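## Task

Lift each bottle carrying a blue label off the tray and set it upright in a free slot of the crate. Every other bottle must still be standing at its original spot, whether that was the tray or the crate. The crate and tray must not be tipped or shifted, or the task fails. It only counts if everything stays put without the robot holding it. Anything the robot is touching at the end must not settle downward by more than about a fingernail's width once released, or the task fails.

## Robot and tools

Robot: one six-joint arm with a two-pad parallel gripper, in a physics simulation. The simulation keeps running while the operator thinks and writes. Occasionally a held part gets a brief tug, or a loose object gets nudged.

Frames. All poses use the scene frame: origin on the table surface straight below the arm base, +z up, +y to the left when facing along +x. The base itself may sit slightly tilted. Gripper axes: fingers point along the gripper's +z, pads close along its x. end_effector_position is the midpoint between the pads; fingertips extend 17.5 mm past it. Pure rotations pivot about that point, which lies 25 mm off the last joint's axis toward gripper -y. A flat block also juts about 9 cm from that axis toward gripper -y and rotates with the hand, so watch its clearance.

A row is 10 numbers, for the single arm: x, y, z (absolute target position, metres, scene frame), qw, qx, qy, qz (absolute target orientation, w first, scene frame), then position, force_limit, speed, each in -1..1. position: +1 = fully open (50 mm gap), about -0.65 = pads meet, -1 = close until an object blocks. force_limit per pad: about 20 N at -1, 102 N at 0, 185 N at +1 (actual grip may run ~17% above). speed of the gap change: 20 mm/s at -1, 85 at 0, 150 at +1. Repeat the desired quaternion in every row; the reported one can drift. A row is refused if its position lies more than 0.6 m from the last reported position along any gripper axis. Each control step, the commanded pose is clipped to within 100 mm and 16 degrees of the measured pose; motion lags commands by about 0.17 s; position wins over orientation when both cannot be met.

Tools.
execute_actions: actions is a list holding one item or nothing. Empty list = just read the state. An action {"rows": [...], "steps": n} applies one row per 1/30 s step, up to 15 rows and 15 steps (default 15), repeating the last row if rows run out. A wait {"steps": n} (n up to 300) returns once n steps have passed since the previous result, thinking time included. Optional "pictures" (bool) toggles images. A refused call sends nothing. After an action the arm only continues to the last clipped pose, so check the result and send the remainder.
move: target is one row (absolute pose plus finger values, fingers sent at the start). Straight path lasting 0.5 to 10 s; longer paths stop short. speed 0.002 to 0.5 m/s (default 0.25), rotation up to twice that in rad/s. It does not avoid obstacles, can overshoot speed near a straight arm, and impact grows with speed and with how far the target lies beyond the contact. Optional stop_force, 9 to 40 N (not before 0.2 s of scene time): ends the path when push against the motion rises that much for 2 steps, then backs up 2 steps and holds; use it only with very slow speeds for probing, not on rotating moves, and omit it when moving away from something you press on. The result adds a move: line: done, contact, held, off_target, moving, fault, plus limits (paced = pose clipped; held = some steps blocked, after which motion can jump fast), and the distance to target.
wait: seconds from 0 to 10; sends nothing new.
zoom_image: camera (cam_head_left, cam_head_right, cam_wrist), region [x0, y0, x1, y1] in pixels from top-left, at most 504 by 504. Image sizes: head cameras 504x504, wrist 616x616.
finished_scene: pass the current scene number; irreversible; grades the scene and returns the next task.

Results. The state line gives gripper position (m), quaternion and velocities (m/s, rad/s). object_status: 0 moving, 1 blocked while opening, 2 blocked while closing (a grip), 3 reached the commanded opening or pads met (usually nothing held). To grip, send -1, keep it, and confirm status 2. Fingers change force or speed only after a new position value differing by 0.01 or more; to soften a grip, open first. Fingers re-close on their own if the grip is lost, except after a grip at force_limit -1, where status stays 2 regardless. An immovable, off-center object loosens the grip over time. Gap in mm is about (250 - position_measured) times 0.202. Wrist force and torque are in the gripper's own axes, pointing from a contact back into the arm, with offsets up to about 4 N, noise up to 2.4 N, saturation near 50 N; "no reading" is normal at start. Joint torques are noisy and offset, not reliable for contact. "pose unreachable" and HELD mean the clearance check altered or blocked the command (the mounting post counts as arm). "Hand target" shows where the controller is currently heading. Printed position can be off, more at long reach.

Hazards. The arm is stiff: pressing even slightly past a firm contact can trigger a fault. A joint torque at its limit (shoulder/elbow 133 N m, wrists 24.9 N m, held weight included) or any outside force of 150 N halts the arm for 10 s and drops the rest of the call. MOTOR HOT appears at 70 °C; at 85 °C brakes engage until cooled. Avoid drops, slips, slams, hard pushes, tipping or shifting the crate or tray, and knocking anything off the table. Place bottles gently and release only when they stand unaided.

Each tool is called as name([rows], argument=value, ...), one row to a line, values as JSON.

## Session

execute_actions(actions=[])

Scene clock: 0.00 s of 6000.00 s.
end_effector_position=(+0.3996, +0.2293, +0.3968) position_measured=3 object_status=3 end_effector_quat_wxyz=(+0.572, +0.803, -0.038, -0.163) end_effector_velocity=(+0.000, +0.000, +0.000) end_effector_angular_velocity=(+0.001, -0.001, +0.000)
Joint positions: [ 0.65  -0.465  1.023 -0.388 -2.161 -2.937]
Joint velocities: [ 0.001  0.    -0.001  0.    -0.     0.   ]
Joint torques (N m, as the arm reports them, + toward a larger angle): no reading
Motor temperatures (°C, as the motors report them): [25 27 26 31 30 37]
Wrist force (N, on the end effector, along its own x y z axes, offset not removed): no reading
Wrist torque (N m, same axes, about the end effector's origin, offset not removed): no reading
Hand target: +0.400, +0.229, +0.397; +0.572, +0.803, -0.038, -0.163

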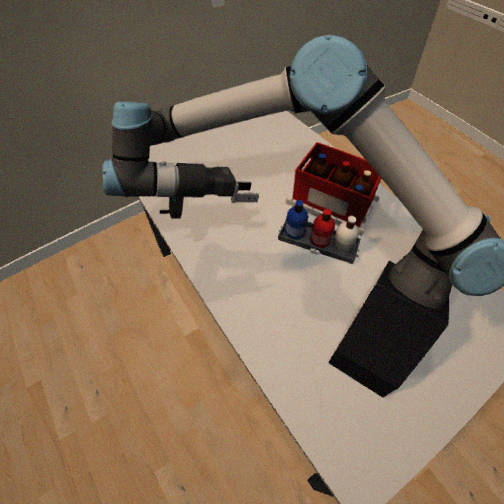

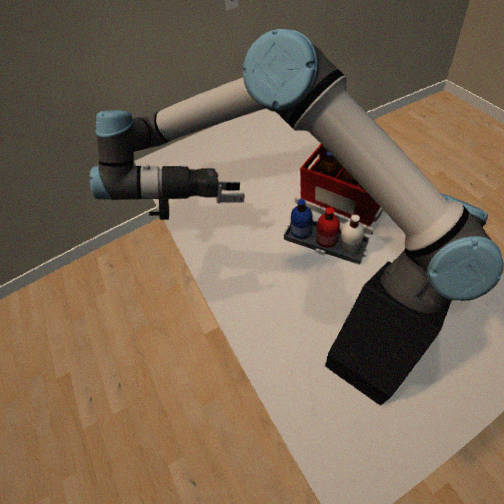

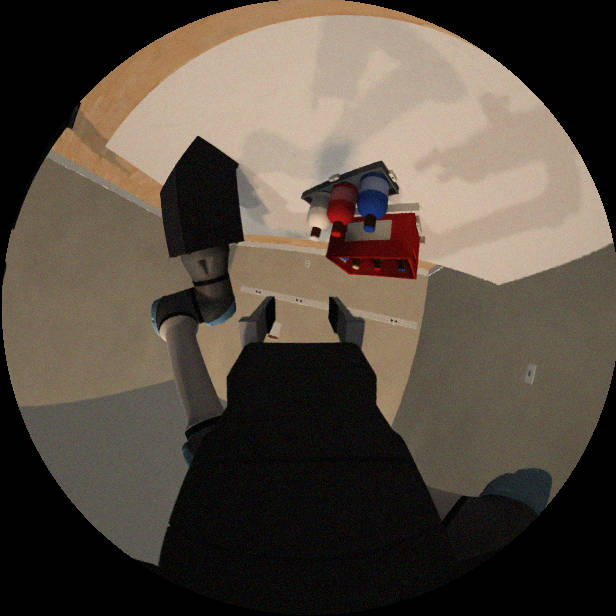

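move(target=[0.4,0.0,0.45,0,1,0,0,1,0,0])

zoom_image(camera="cam_head_left", region=[230,100,430,300])

Scene clock: 10.03 s of 6000.00 s.
end_effector_position=(+0.4003, +0.0009, +0.4494) position_measured=3 object_status=3 end_effector_quat_wxyz=(-0.002, +1.000, +0.000, -0.001) end_effector_velocity=(+0.000, -0.001, -0.000) end_effector_angular_velocity=(+0.007, +0.000, +0.001)
Joint positions: [ 0.221 -1.858  2.152 -1.931 -2.116 -4.485]
Joint velocities: [-0.007 -0.004  0.001 -0.003  0.007 -0.01 ]
Joint torques (N m, as the arm reports them, + toward a larger angle): [ -3.43 -26.64 -12.52  -4.34   2.06  -1.43]
Motor temperatures (°C, as the motors report them): [25 27 26 31 30 37]
Wrist force (N, on the end effector, along its own x y z axes, offset not removed): [0.7 0.4 -0.1]
Wrist torque (N m, same axes, about the end effector's origin, offset not removed): [0.04 -0.02 -0.25]
Hand target: +0.400, +0.001, +0.449; -0.002, +1.000, +0.000, -0.001
Off the commanded pose: 0.001 m, 0 deg.
After step 90, 4.00 s passed at rest.
move: done

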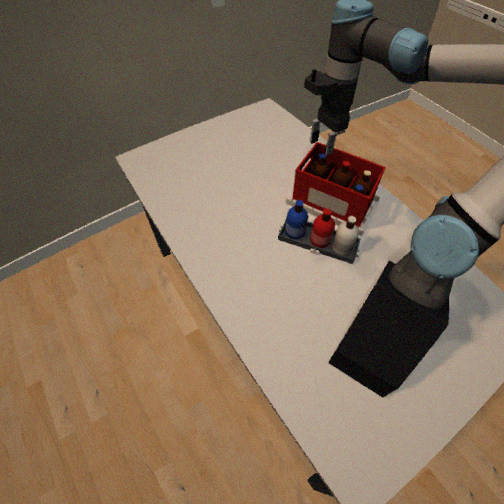

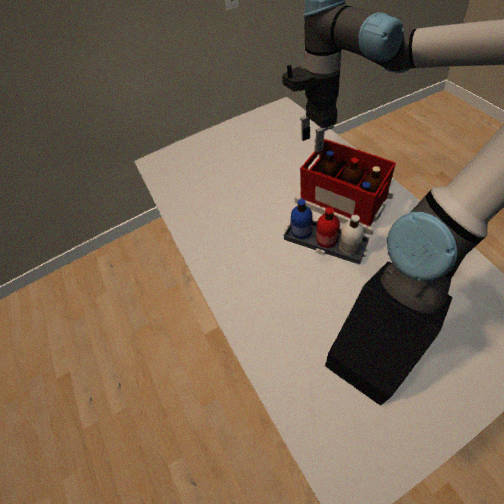

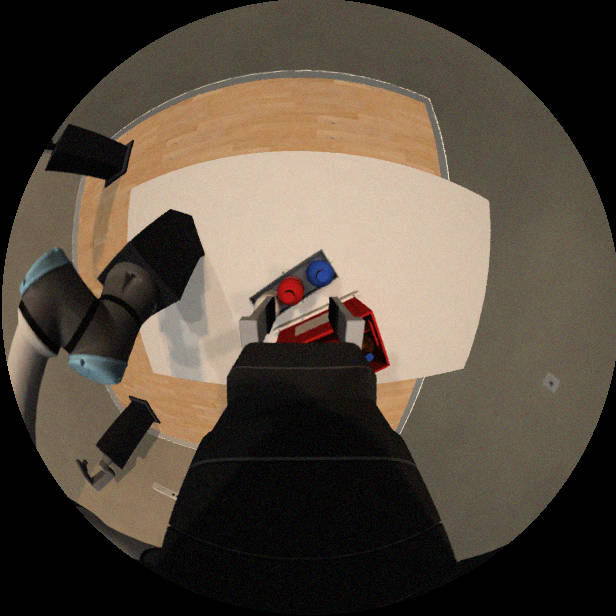

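Region (230, 100, 430, 300) of cam_head_left's 504x504 image, scaled by 2.520, with more detail than that image has.

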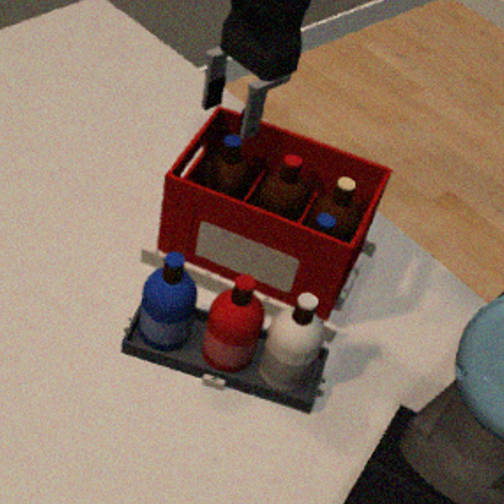

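move(target=[0.43,0.1,0.33,0,1,0,0,1,0,0])

Scene clock: 18.43 s of 6000.00 s.
end_effector_position=(+0.4297, +0.0999, +0.3301) position_measured=3 object_status=3 end_effector_quat_wxyz=(+0.000, +1.000, -0.000, -0.000) end_effector_velocity=(-0.000, +0.001, -0.001) end_effector_angular_velocity=(-0.001, +0.000, +0.003)
Joint positions: [ 0.258 -1.48   2.248 -2.383 -2.122 -4.441]
Joint velocities: [ 0.001  0.004  0.    -0.003 -0.001 -0.002]
Joint torques (N m, as the arm reports them, + toward a larger angle): [ 22.81  -7.99 -20.13  -4.62  -2.28  -1.5 ]
Motor temperatures (°C, as the motors report them): [25 27 26 31 30 37]
Wrist force (N, on the end effector, along its own x y z axes, offset not removed): [1.0 -1.3 1.2]
Wrist torque (N m, same axes, about the end effector's origin, offset not removed): [0.07 -0.17 -0.13]
Hand target: +0.430, +0.100, +0.330; +0.000, +1.000, +0.000, -0.000
Off the commanded pose: 0.000 m, 0 deg.
After step 90, 4.23 s passed at rest.
move: done

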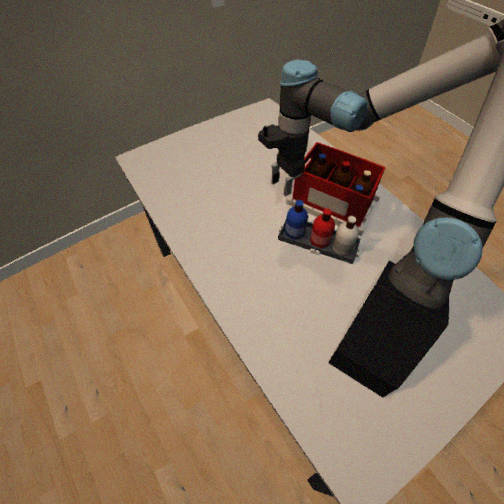

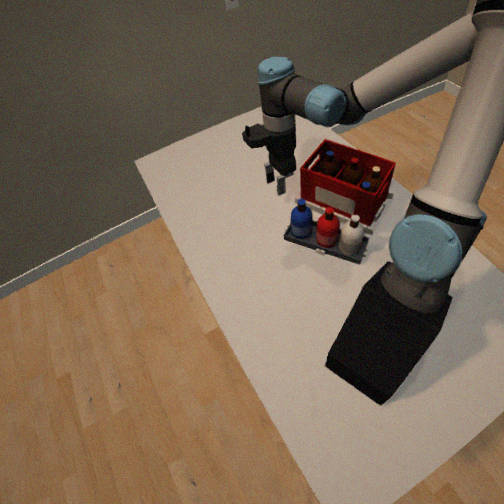

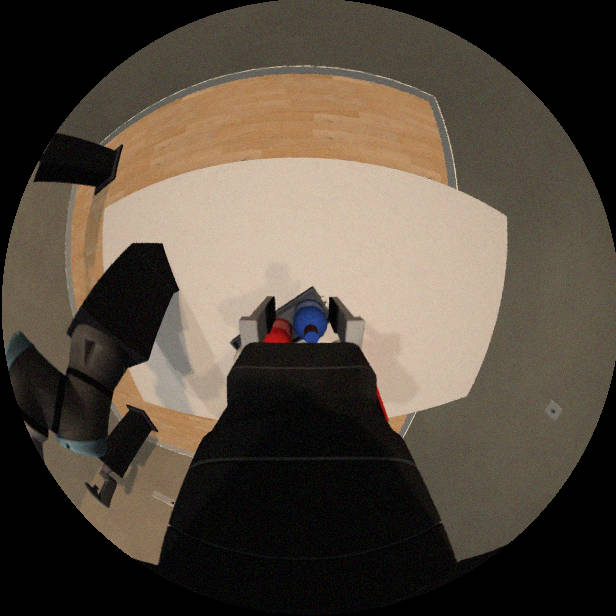

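move(target=[0.44,0.03,0.28,0,1,0,0,1,0,0])

Scene clock: 29.67 s of 6000.00 s.
end_effector_position=(+0.4402, +0.0302, +0.2801) position_measured=3 object_status=3 end_effector_quat_wxyz=(-0.000, +1.000, -0.000, +0.000) end_effector_velocity=(-0.000, -0.000, -0.001) end_effector_angular_velocity=(+0.001, -0.000, +0.001)
Joint positions: [ 0.045 -1.494  2.334 -2.582 -2.098 -4.688]
Joint velocities: [-0.003  0.001  0.002 -0.005  0.002 -0.005]
Joint torques (N m, as the arm reports them, + toward a larger angle): [ 2.37 -9.58 -5.27 -4.35  2.   -1.39]
Motor temperatures (°C, as the motors report them): [25 27 26 31 30 37]
Wrist force (N, on the end effector, along its own x y z axes, offset not removed): [-1.9 -0.2 0.5]
Wrist torque (N m, same axes, about the end effector's origin, offset not removed): [-0.02 0.28 -0.14]
Hand target: +0.440, +0.030, +0.280; -0.000, +1.000, -0.000, +0.000
Off the commanded pose: 0.000 m, 0 deg.
After step 90, 7.33 s passed at rest.
move: done

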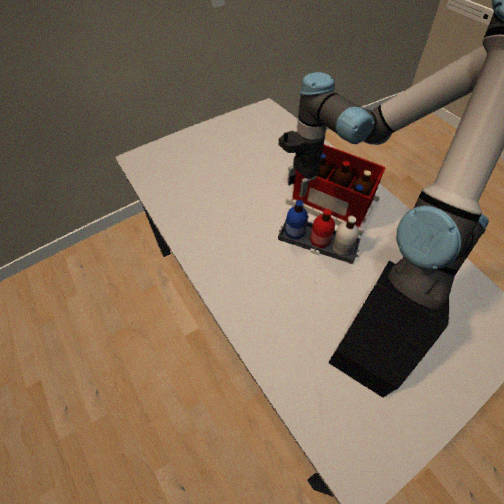

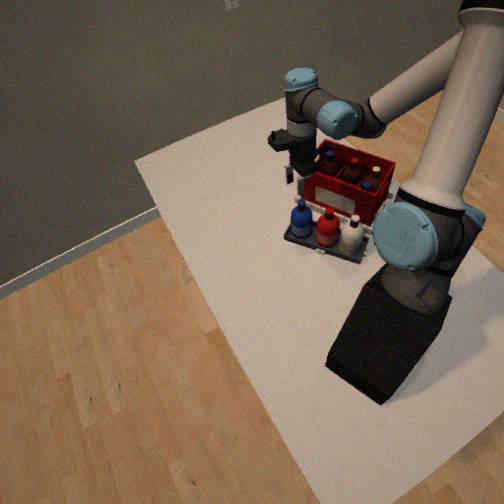

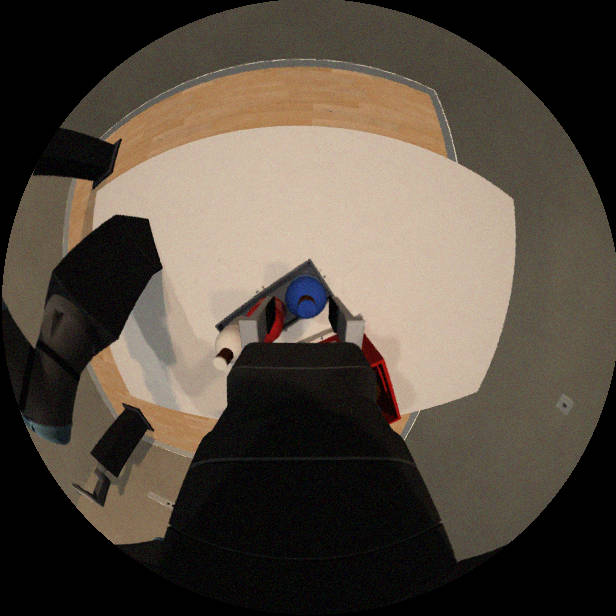

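move(target=[0.443,0.018,0.23,0,1,0,0,1,0,0], speed=0.08)

zoom_image(camera="cam_wrist", region=[200,220,420,400])

Scene clock: 39.00 s of 6000.00 s.
end_effector_position=(+0.4430, +0.0181, +0.2301) position_measured=3 object_status=3 end_effector_quat_wxyz=(-0.000, +1.000, -0.000, +0.000) end_effector_velocity=(-0.000, +0.001, -0.001) end_effector_angular_velocity=(+0.002, +0.001, +0.001)
Joint positions: [-0.045 -1.388  2.373 -2.779 -2.081 -4.79 ]
Joint velocities: [-0.002  0.003  0.002 -0.005  0.003 -0.003]
Joint torques (N m, as the arm reports them, + toward a larger angle): [  4.23 -13.18  -2.8   -4.58   2.08  -1.43]
Motor temperatures (°C, as the motors report them): [25 27 26 31 30 37]
Wrist force (N, on the end effector, along its own x y z axes, offset not removed): [-1.0 0.2 1.0]
Wrist torque (N m, same axes, about the end effector's origin, offset not removed): [0.08 0.15 -0.24]
Hand target: +0.443, +0.018, +0.230; -0.000, +1.000, -0.000, +0.000
Off the commanded pose: 0.000 m, 0 deg.
After step 90, 5.30 s passed at rest.
move: done

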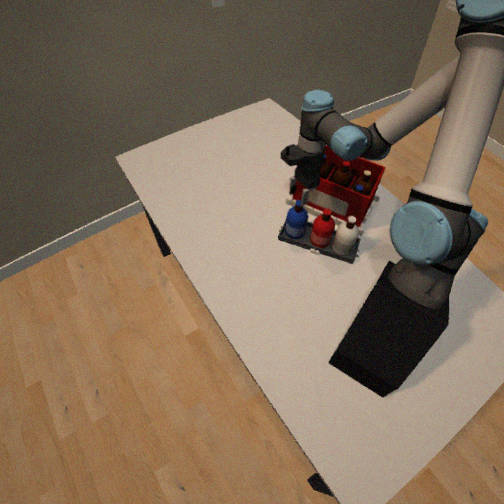

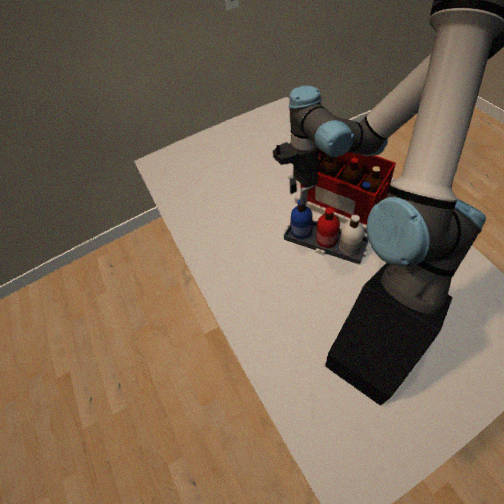

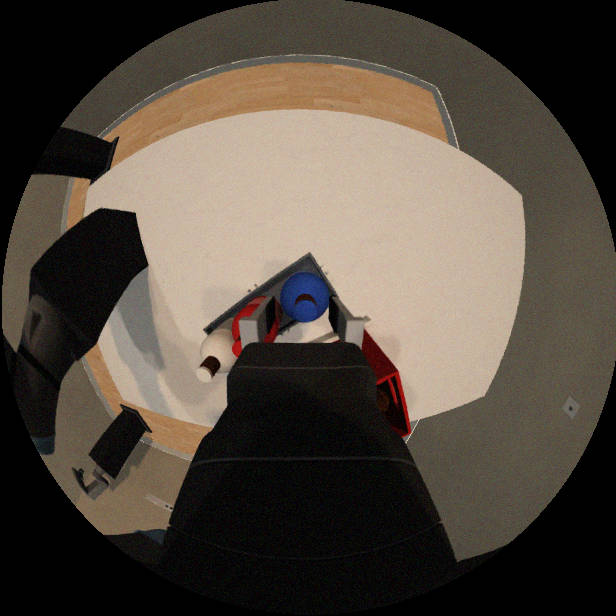

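Region (200, 220, 420, 400) of cam_wrist's 616x616 image, scaled by 2.291, with more detail than that image has; it fills the top 412 rows of this view, and the rest is white.

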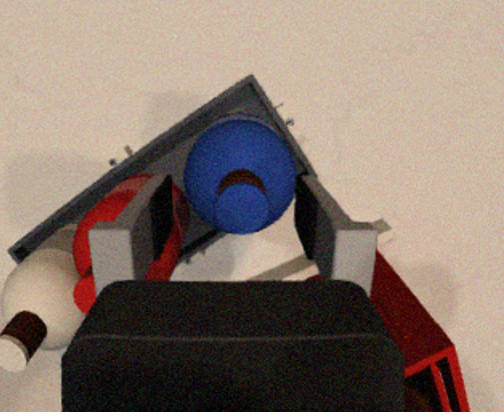

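move(target=[0.447,-0.004,0.215,0,1,0,0,1,0,0], speed=0.05)

zoom_image(camera="cam_wrist", region=[200,220,420,400])

Scene clock: 46.90 s of 6000.00 s.
end_effector_position=(+0.4471, -0.0039, +0.2151) position_measured=3 object_status=3 end_effector_quat_wxyz=(-0.000, +1.000, -0.000, +0.000) end_effector_velocity=(+0.000, -0.001, -0.000) end_effector_angular_velocity=(+0.002, -0.001, +0.000)
Joint positions: [-0.111 -1.376  2.38  -2.832 -2.065 -4.863]
Joint velocities: [-0.003  0.     0.    -0.003  0.003 -0.004]
Joint torques (N m, as the arm reports them, + toward a larger angle): [  3.72 -13.85  -1.2   -4.48   2.11  -1.44]
Motor temperatures (°C, as the motors report them): [25 27 26 31 30 37]
Wrist force (N, on the end effector, along its own x y z axes, offset not removed): [0.7 1.0 3.3]
Wrist torque (N m, same axes, about the end effector's origin, offset not removed): [0.44 -0.11 -0.23]
Hand target: +0.447, -0.004, +0.215; -0.000, +1.000, -0.000, +0.000
Off the commanded pose: 0.000 m, 0 deg.
After step 90, 4.03 s passed at rest.
move: done

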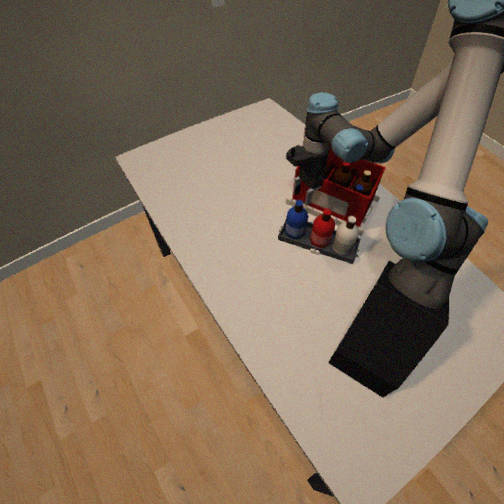

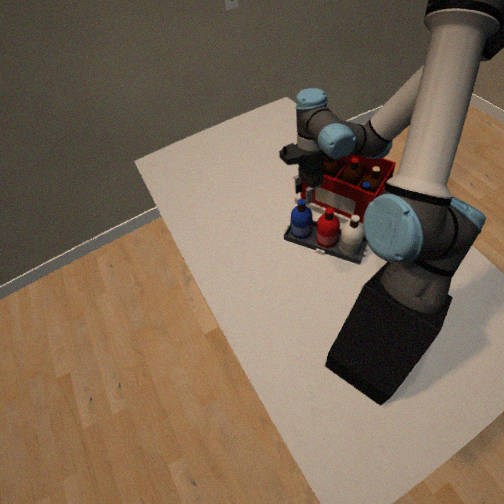

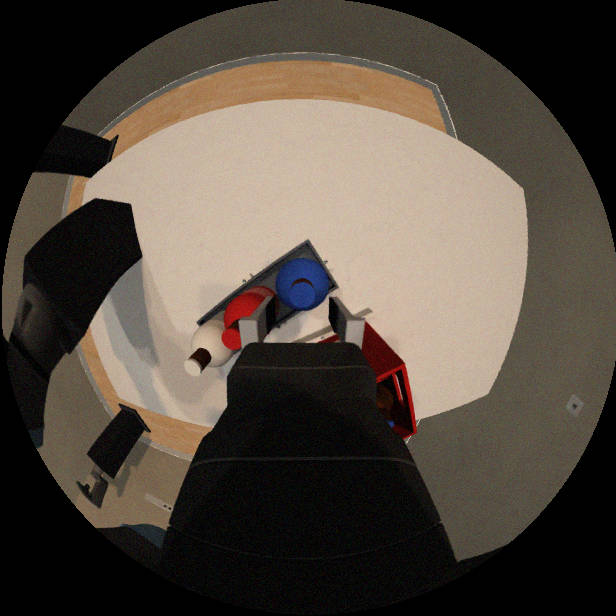

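Region (200, 220, 420, 400) of cam_wrist's 616x616 image, scaled by 2.291, with more detail than that image has; it fills the top 412 rows of this view, and the rest is white.

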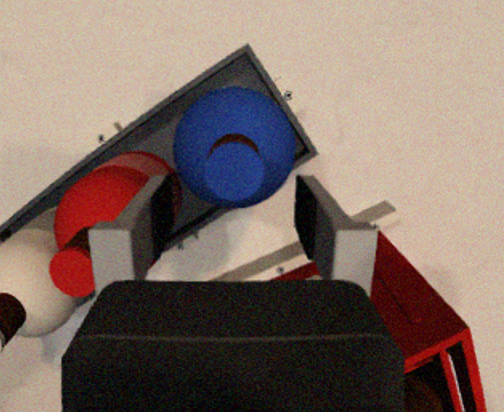

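move(target=[0.446,0.0,0.19,0,1,0,0,1,0,0], speed=0.03)

zoom_image(camera="cam_wrist", region=[200,220,420,400])

zoom_image(camera="cam_head_left", region=[250,130,410,290])

Scene clock: 56.03 s of 6000.00 s.
end_effector_position=(+0.4460, +0.0000, +0.1901) position_measured=3 object_status=3 end_effector_quat_wxyz=(-0.000, +1.000, -0.000, +0.000) end_effector_velocity=(-0.001, +0.001, -0.002) end_effector_angular_velocity=(+0.001, +0.002, +0.002)
Joint positions: [-0.133 -1.3    2.39  -2.93  -2.059 -4.887]
Joint velocities: [-0.001  0.005  0.002 -0.004  0.001 -0.002]
Joint torques (N m, as the arm reports them, + toward a larger angle): [  4.31 -16.23   0.36  -4.67   2.16  -1.29]
Motor temperatures (°C, as the motors report them): [25 27 26 31 30 37]
Wrist force (N, on the end effector, along its own x y z axes, offset not removed): [-0.8 3.2 -2.2]
Wrist torque (N m, same axes, about the end effector's origin, offset not removed): [0.46 0.21 -0.14]
Hand target: +0.446, +0.000, +0.190; -0.000, +1.000, -0.000, +0.000
Off the commanded pose: 0.000 m, 0 deg.
After step 90, 5.00 s passed at rest.
move: done

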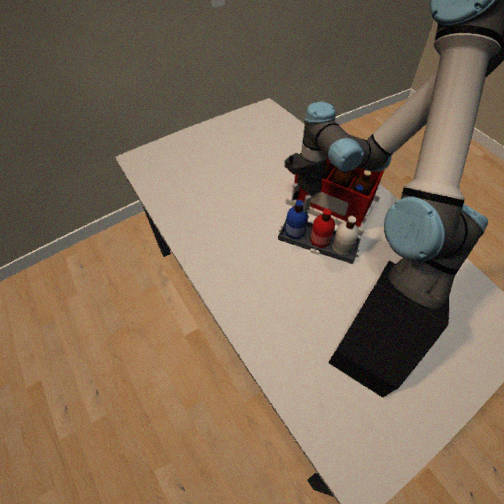

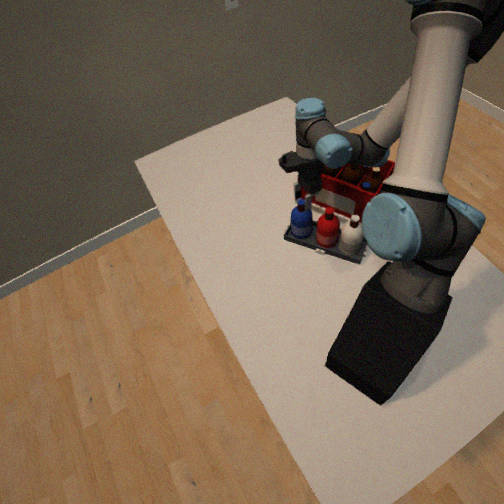

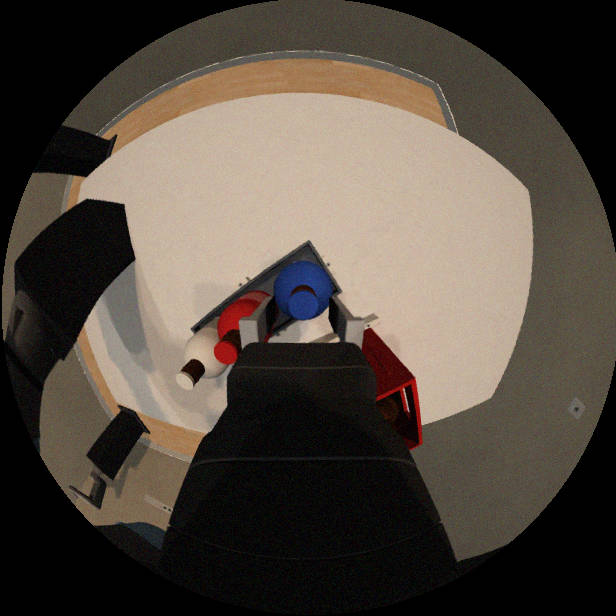

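Region (200, 220, 420, 400) of cam_wrist's 616x616 image, scaled by 2.291, with more detail than that image has; it fills the top 412 rows of this view, and the rest is white.

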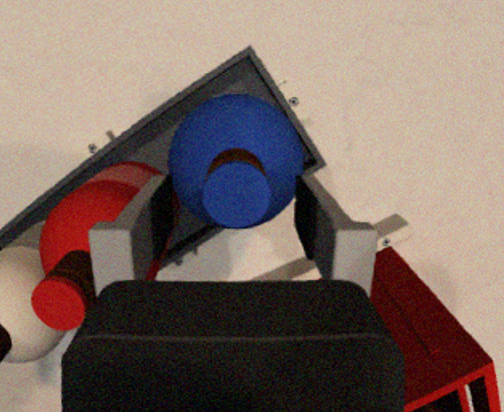

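Region (250, 130, 410, 290) of cam_head_left's 504x504 image, scaled by 3.150, with more detail than that image has.

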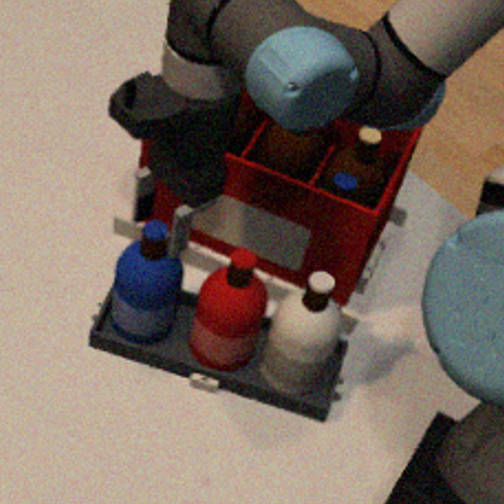

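move(target=[0.446,0.0,0.155,0,1,0,0,1,0,0], speed=0.02, stop_force=15)

zoom_image(camera="cam_head_left", region=[250,130,410,290])

Scene clock: 63.47 s of 6000.00 s.
end_effector_position=(+0.4460, +0.0001, +0.1579) position_measured=3 object_status=3 end_effector_quat_wxyz=(-0.000, +1.000, -0.000, -0.000) end_effector_velocity=(-0.001, -0.001, +0.004) end_effector_angular_velocity=(-0.002, +0.002, -0.001)
Joint positions: [-0.171 -1.203  2.394 -3.049 -2.049 -4.929]
Joint velocities: [ 0.005 -0.013  0.001  0.016 -0.004  0.007]
Joint torques (N m, as the arm reports them, + toward a larger angle): [ 20.95 -34.25   7.68   3.08  -3.24   1.51]
Motor temperatures (°C, as the motors report them): [25 27 26 31 30 37]
Wrist force (N, on the end effector, along its own x y z axes, offset not removed): [2.0 2.2 -30.7]
Wrist torque (N m, same axes, about the end effector's origin, offset not removed): [0.53 1.14 0.16]
Hand target: +0.446, +0.000, +0.158; -0.000, +1.000, -0.000, +0.000
Off the commanded pose: 0.003 m, 0 deg.
After step 90, 2.47 s passed at rest.
move: contact

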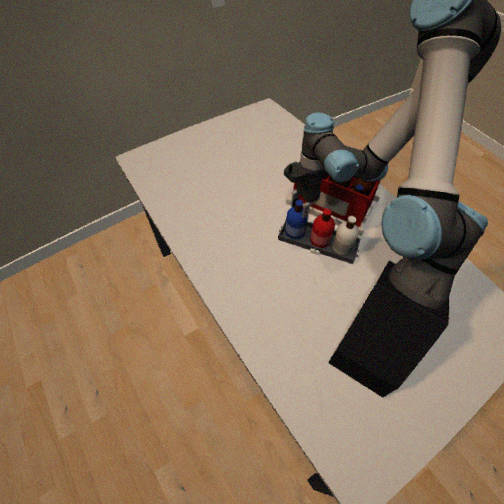

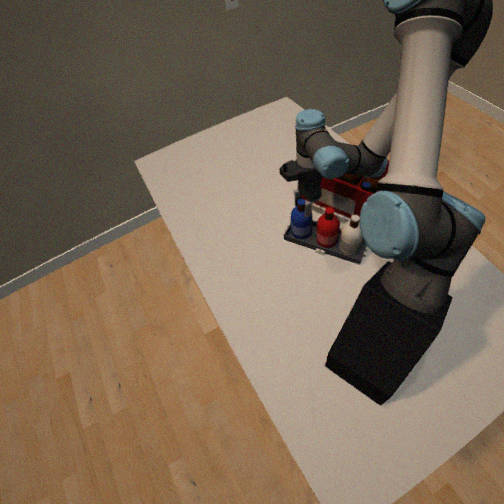

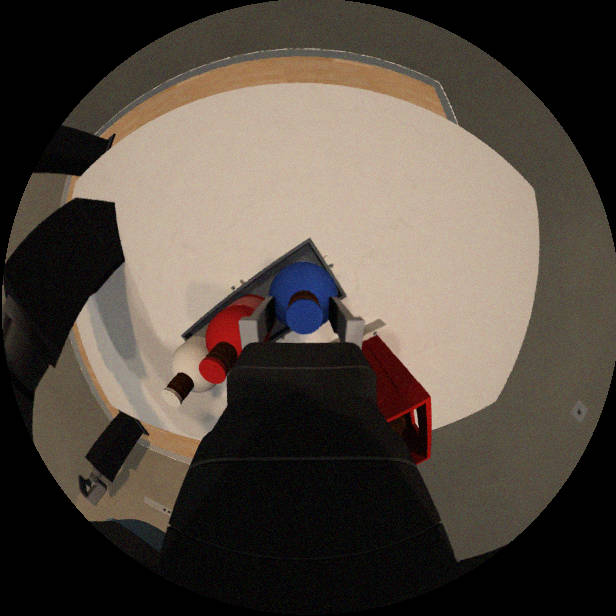

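Region (250, 130, 410, 290) of cam_head_left's 504x504 image, scaled by 3.150, with more detail than that image has.

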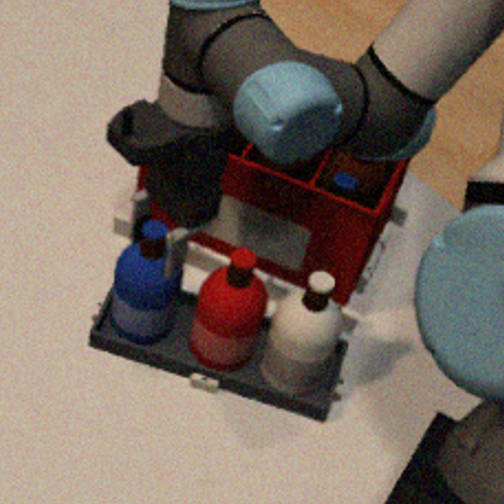

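move(target=[0.446,0.0,0.164,0,1,0,0,1,0,0], speed=0.02)

move(target=[0.446,0.0,0.164,0,1,0,0,-1,-0.5,0])

move(target=[0.446,0.0,0.23,0,1,0,0,-1,-0.5,0], speed=0.05)

Scene clock: 75.07 s of 6000.00 s.
end_effector_position=(+0.4460, +0.0000, +0.1639) position_measured=3 object_status=3 end_effector_quat_wxyz=(+0.000, +1.000, +0.000, -0.000) end_effector_velocity=(-0.001, -0.001, +0.001) end_effector_angular_velocity=(-0.001, +0.002, -0.000)
Joint positions: [-0.164 -1.222  2.394 -3.028 -2.051 -4.921]
Joint velocities: [ 0.    -0.004  0.001  0.005 -0.001  0.001]
Joint torques (N m, as the arm reports them, + toward a larger angle): [ 26.74 -46.06  -6.09  -0.9   -2.21   1.57]
Motor temperatures (°C, as the motors report them): [25 27 26 31 30 37]
Wrist force (N, on the end effector, along its own x y z axes, offset not removed): [0.0 0.3 2.5]
Wrist torque (N m, same axes, about the end effector's origin, offset not removed): [0.18 -0.05 -0.06]
Hand target: +0.446, -0.000, +0.164; +0.000, +1.000, +0.000, -0.000
Off the commanded pose: 0.000 m, 0 deg.
After step 90, 7.90 s passed at rest.
move: done

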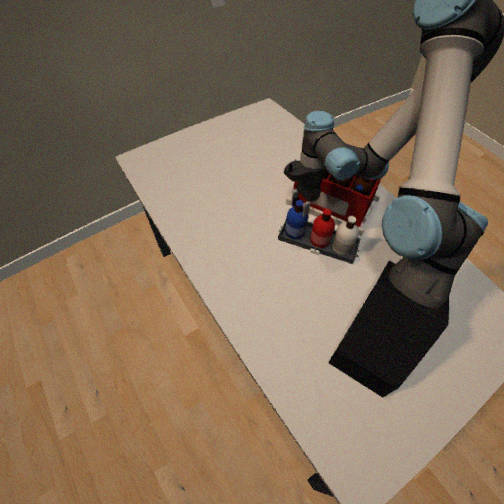

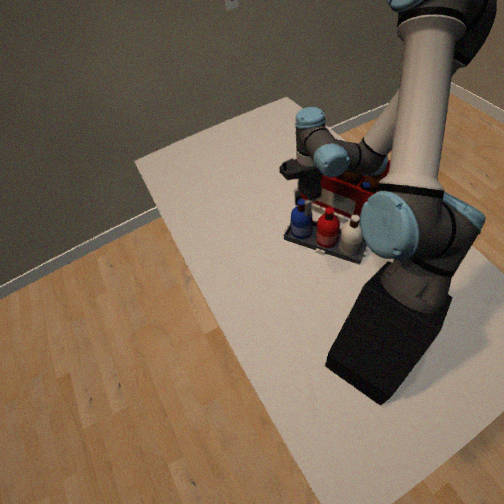

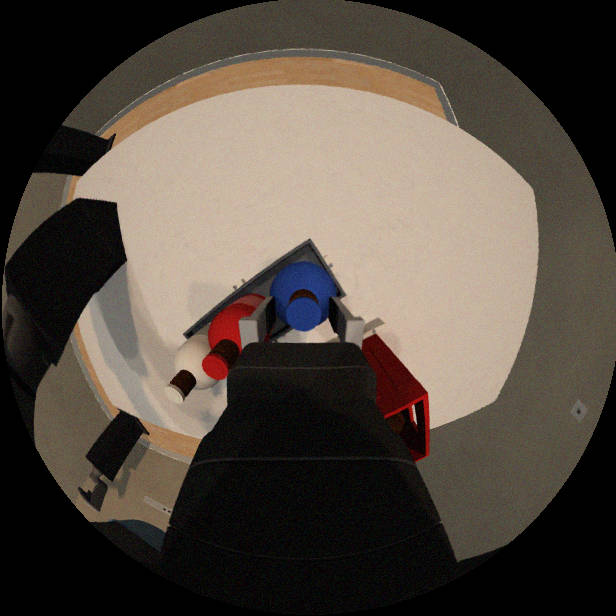

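Scene clock: 75.77 s of 6000.00 s.
end_effector_position=(+0.4460, +0.0000, +0.1640) position_measured=109 object_status=2 end_effector_quat_wxyz=(+0.000, +1.000, -0.000, +0.000) end_effector_velocity=(-0.001, +0.000, -0.000) end_effector_angular_velocity=(+0.001, +0.001, -0.000)
Joint positions: [-0.164 -1.222  2.394 -3.027 -2.051 -4.921]
Joint velocities: [-0.    -0.     0.001  0.001  0.001  0.001]
Joint torques (N m, as the arm reports them, + toward a larger angle): [ 22.55 -39.09  -6.97   1.24  -2.13   1.56]
Motor temperatures (°C, as the motors report them): [25 27 26 31 30 37]
Wrist force (N, on the end effector, along its own x y z axes, offset not removed): [5.3 -1.8 -12.1]
Wrist torque (N m, same axes, about the end effector's origin, offset not removed): [0.01 -0.34 -0.14]
Hand target: +0.446, -0.000, +0.164; +0.000, +1.000, +0.000, -0.000
Off the commanded pose: 0.000 m, 0 deg.
move: done

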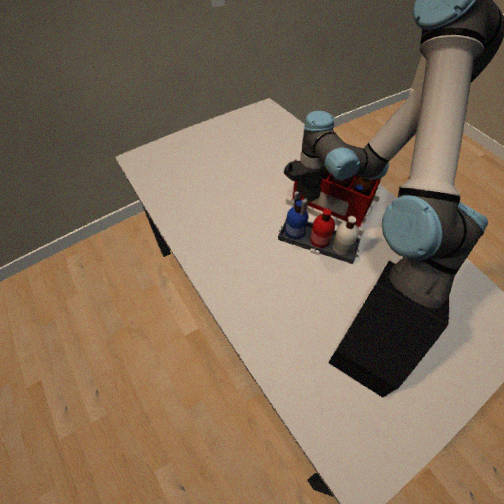

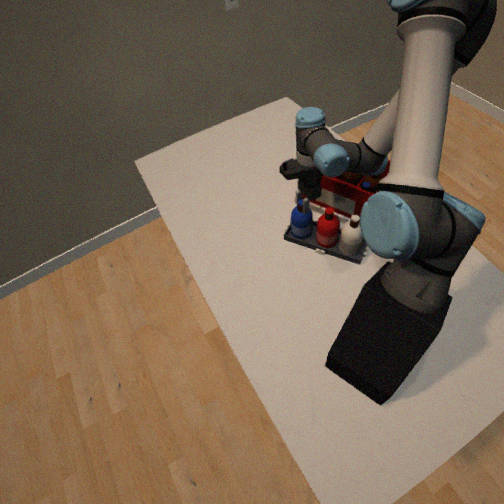

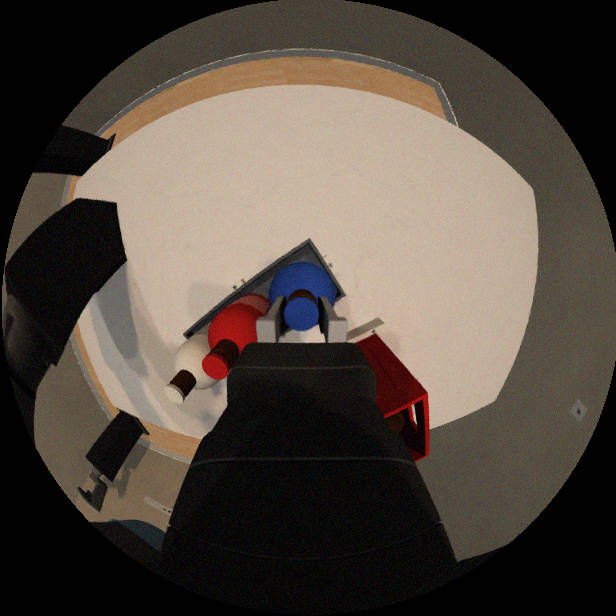

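Scene clock: 77.43 s of 6000.00 s.
end_effector_position=(+0.4460, -0.0001, +0.2299) position_measured=125 object_status=2 end_effector_quat_wxyz=(+0.000, +1.000, +0.000, -0.000) end_effector_velocity=(-0.001, +0.000, +0.001) end_effector_angular_velocity=(+0.000, +0.002, +0.001)
Joint positions: [-0.085 -1.411  2.373 -2.775 -2.072 -4.834]
Joint velocities: [ 0.001 -0.003 -0.001  0.007 -0.     0.002]
Joint torques (N m, as the arm reports them, + toward a larger angle): [ 26.   -43.61 -16.4   -1.4   -2.06   1.62]
Motor temperatures (°C, as the motors report them): [25 27 26 31 30 37]
Wrist force (N, on the end effector, along its own x y z axes, offset not removed): [-2.6 -0.2 6.3]
Wrist torque (N m, same axes, about the end effector's origin, offset not removed): [-0.02 0.37 -0.16]
Hand target: +0.446, -0.000, +0.230; +0.000, +1.000, +0.000, -0.000
Off the commanded pose: 0.000 m, 0 deg.
move: done

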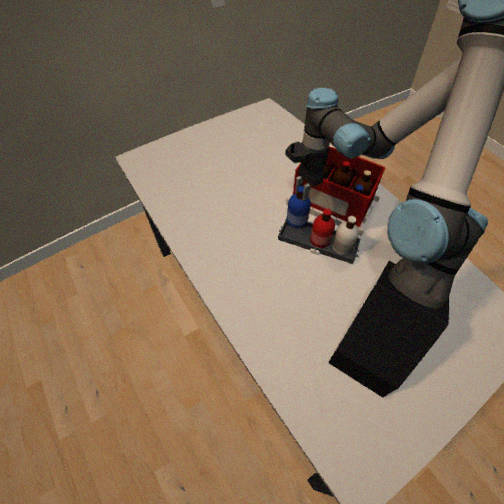

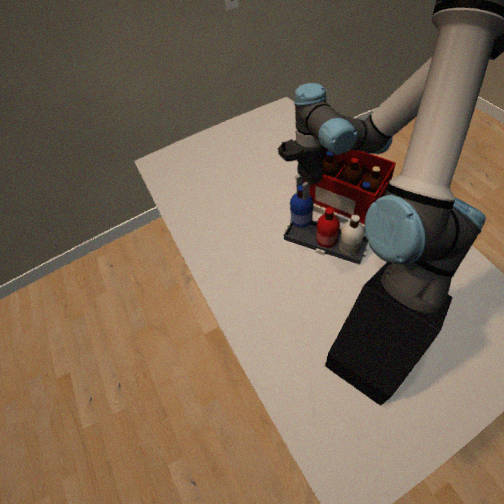

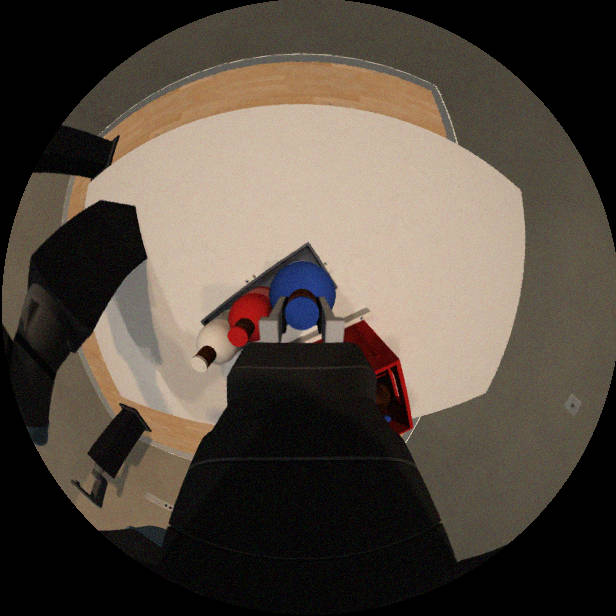

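move(target=[0.446,0.0,0.37,0,1,0,0,-1,-0.5,0], speed=0.1)

move(target=[0.5,-0.03,0.37,0,0.259,-0.966,0,-1,-0.5,0], speed=0.06)

zoom_image(camera="cam_wrist", region=[200,150,420,350])

Scene clock: 89.53 s of 6000.00 s.
end_effector_position=(+0.4460, -0.0001, +0.3698) position_measured=125 object_status=2 end_effector_quat_wxyz=(+0.000, +1.000, +0.000, -0.000) end_effector_velocity=(-0.000, -0.000, +0.001) end_effector_angular_velocity=(+0.000, +0.001, -0.000)
Joint positions: [ 0.095 -1.688  2.209 -2.234 -2.107 -4.631]
Joint velocities: [ 0.002 -0.001 -0.003  0.007 -0.     0.003]
Joint torques (N m, as the arm reports them, + toward a larger angle): [ 21.09 -37.27 -25.21  -1.39  -2.06   1.5 ]
Motor temperatures (°C, as the motors report them): [25 27 26 31 30 37]
Wrist force (N, on the end effector, along its own x y z axes, offset not removed): [-2.5 1.5 5.3]
Wrist torque (N m, same axes, about the end effector's origin, offset not removed): [0.37 0.28 -0.08]
Hand target: +0.446, -0.000, +0.370; +0.000, +1.000, +0.000, -0.000
Off the commanded pose: 0.000 m, 0 deg.
After step 90, 7.30 s passed at rest.
move: done

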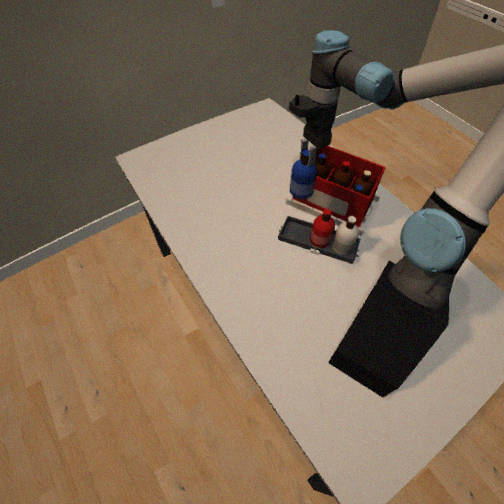

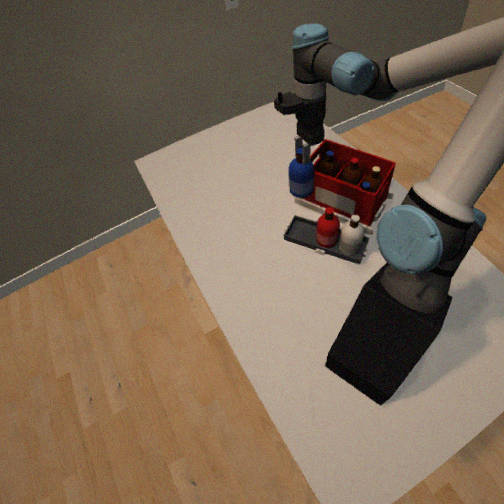

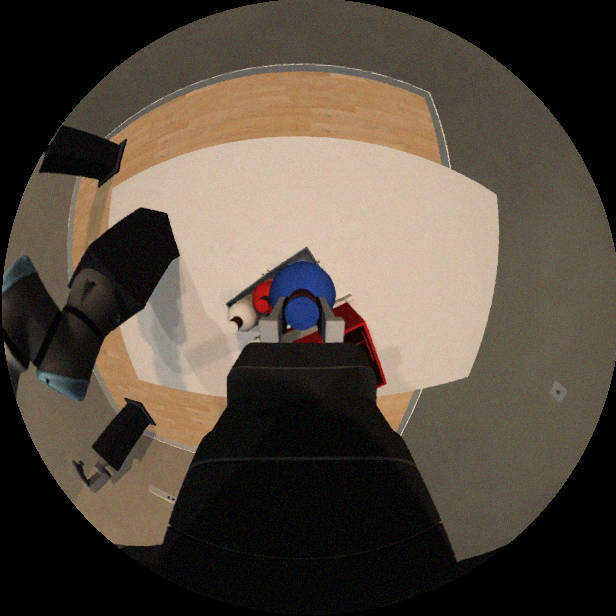

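Scene clock: 99.77 s of 6000.00 s.
end_effector_position=(+0.4707, -0.0137, +0.3698) position_measured=125 object_status=2 end_effector_quat_wxyz=(+0.000, +0.826, -0.563, -0.000) end_effector_velocity=(-0.001, -0.000, -0.001) end_effector_angular_velocity=(-0.001, +0.003, -0.007)
Joint positions: [ 0.099 -1.682  2.205 -2.233 -2.107 -3.43 ]
Joint velocities: [-0.001  0.001  0.001  0.002 -0.001  0.008]
Joint torques (N m, as the arm reports them, + toward a larger angle): [ 22.24  -8.25 -24.41  -1.51  -2.19   1.87]
Motor temperatures (°C, as the motors report them): [25 27 26 31 30 37]
Wrist force (N, on the end effector, along its own x y z axes, offset not removed): [-3.0 0.8 7.5]
Wrist torque (N m, same axes, about the end effector's origin, offset not removed): [0.33 0.62 -0.16]
Hand target: +0.471, -0.014, +0.370; +0.000, +0.826, -0.563, -0.000
Off the commanded pose: 0.034 m, 81 deg.
move: off_target (path cut at 10 s)

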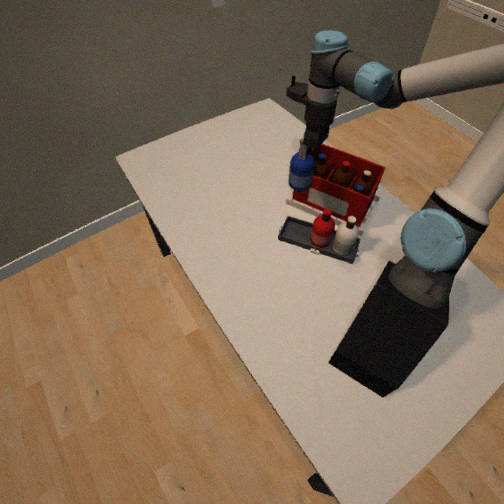

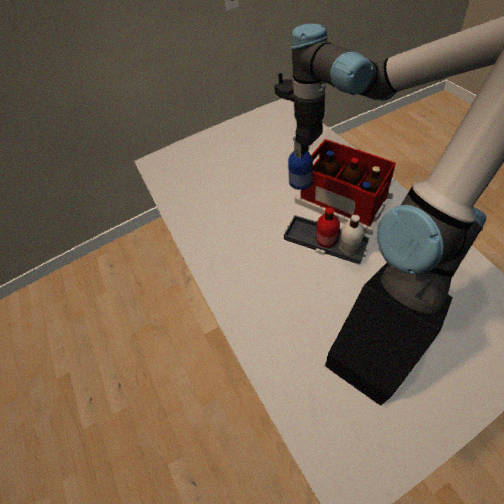

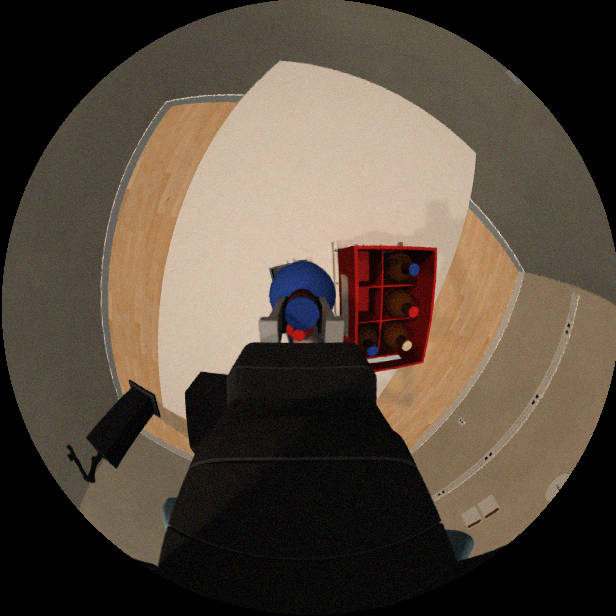

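Region (200, 150, 420, 350) of cam_wrist's 616x616 image, scaled by 2.291, with more detail than that image has; it fills the top 458 rows of this view, and the rest is white.

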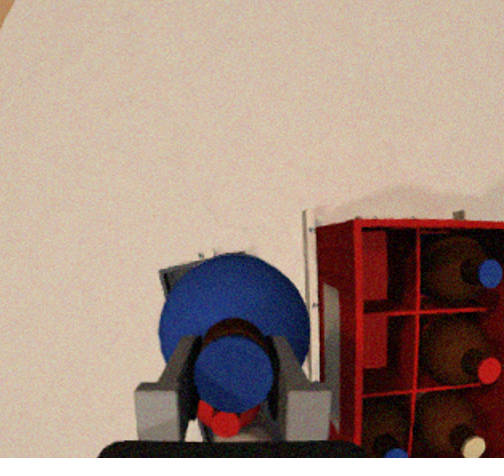

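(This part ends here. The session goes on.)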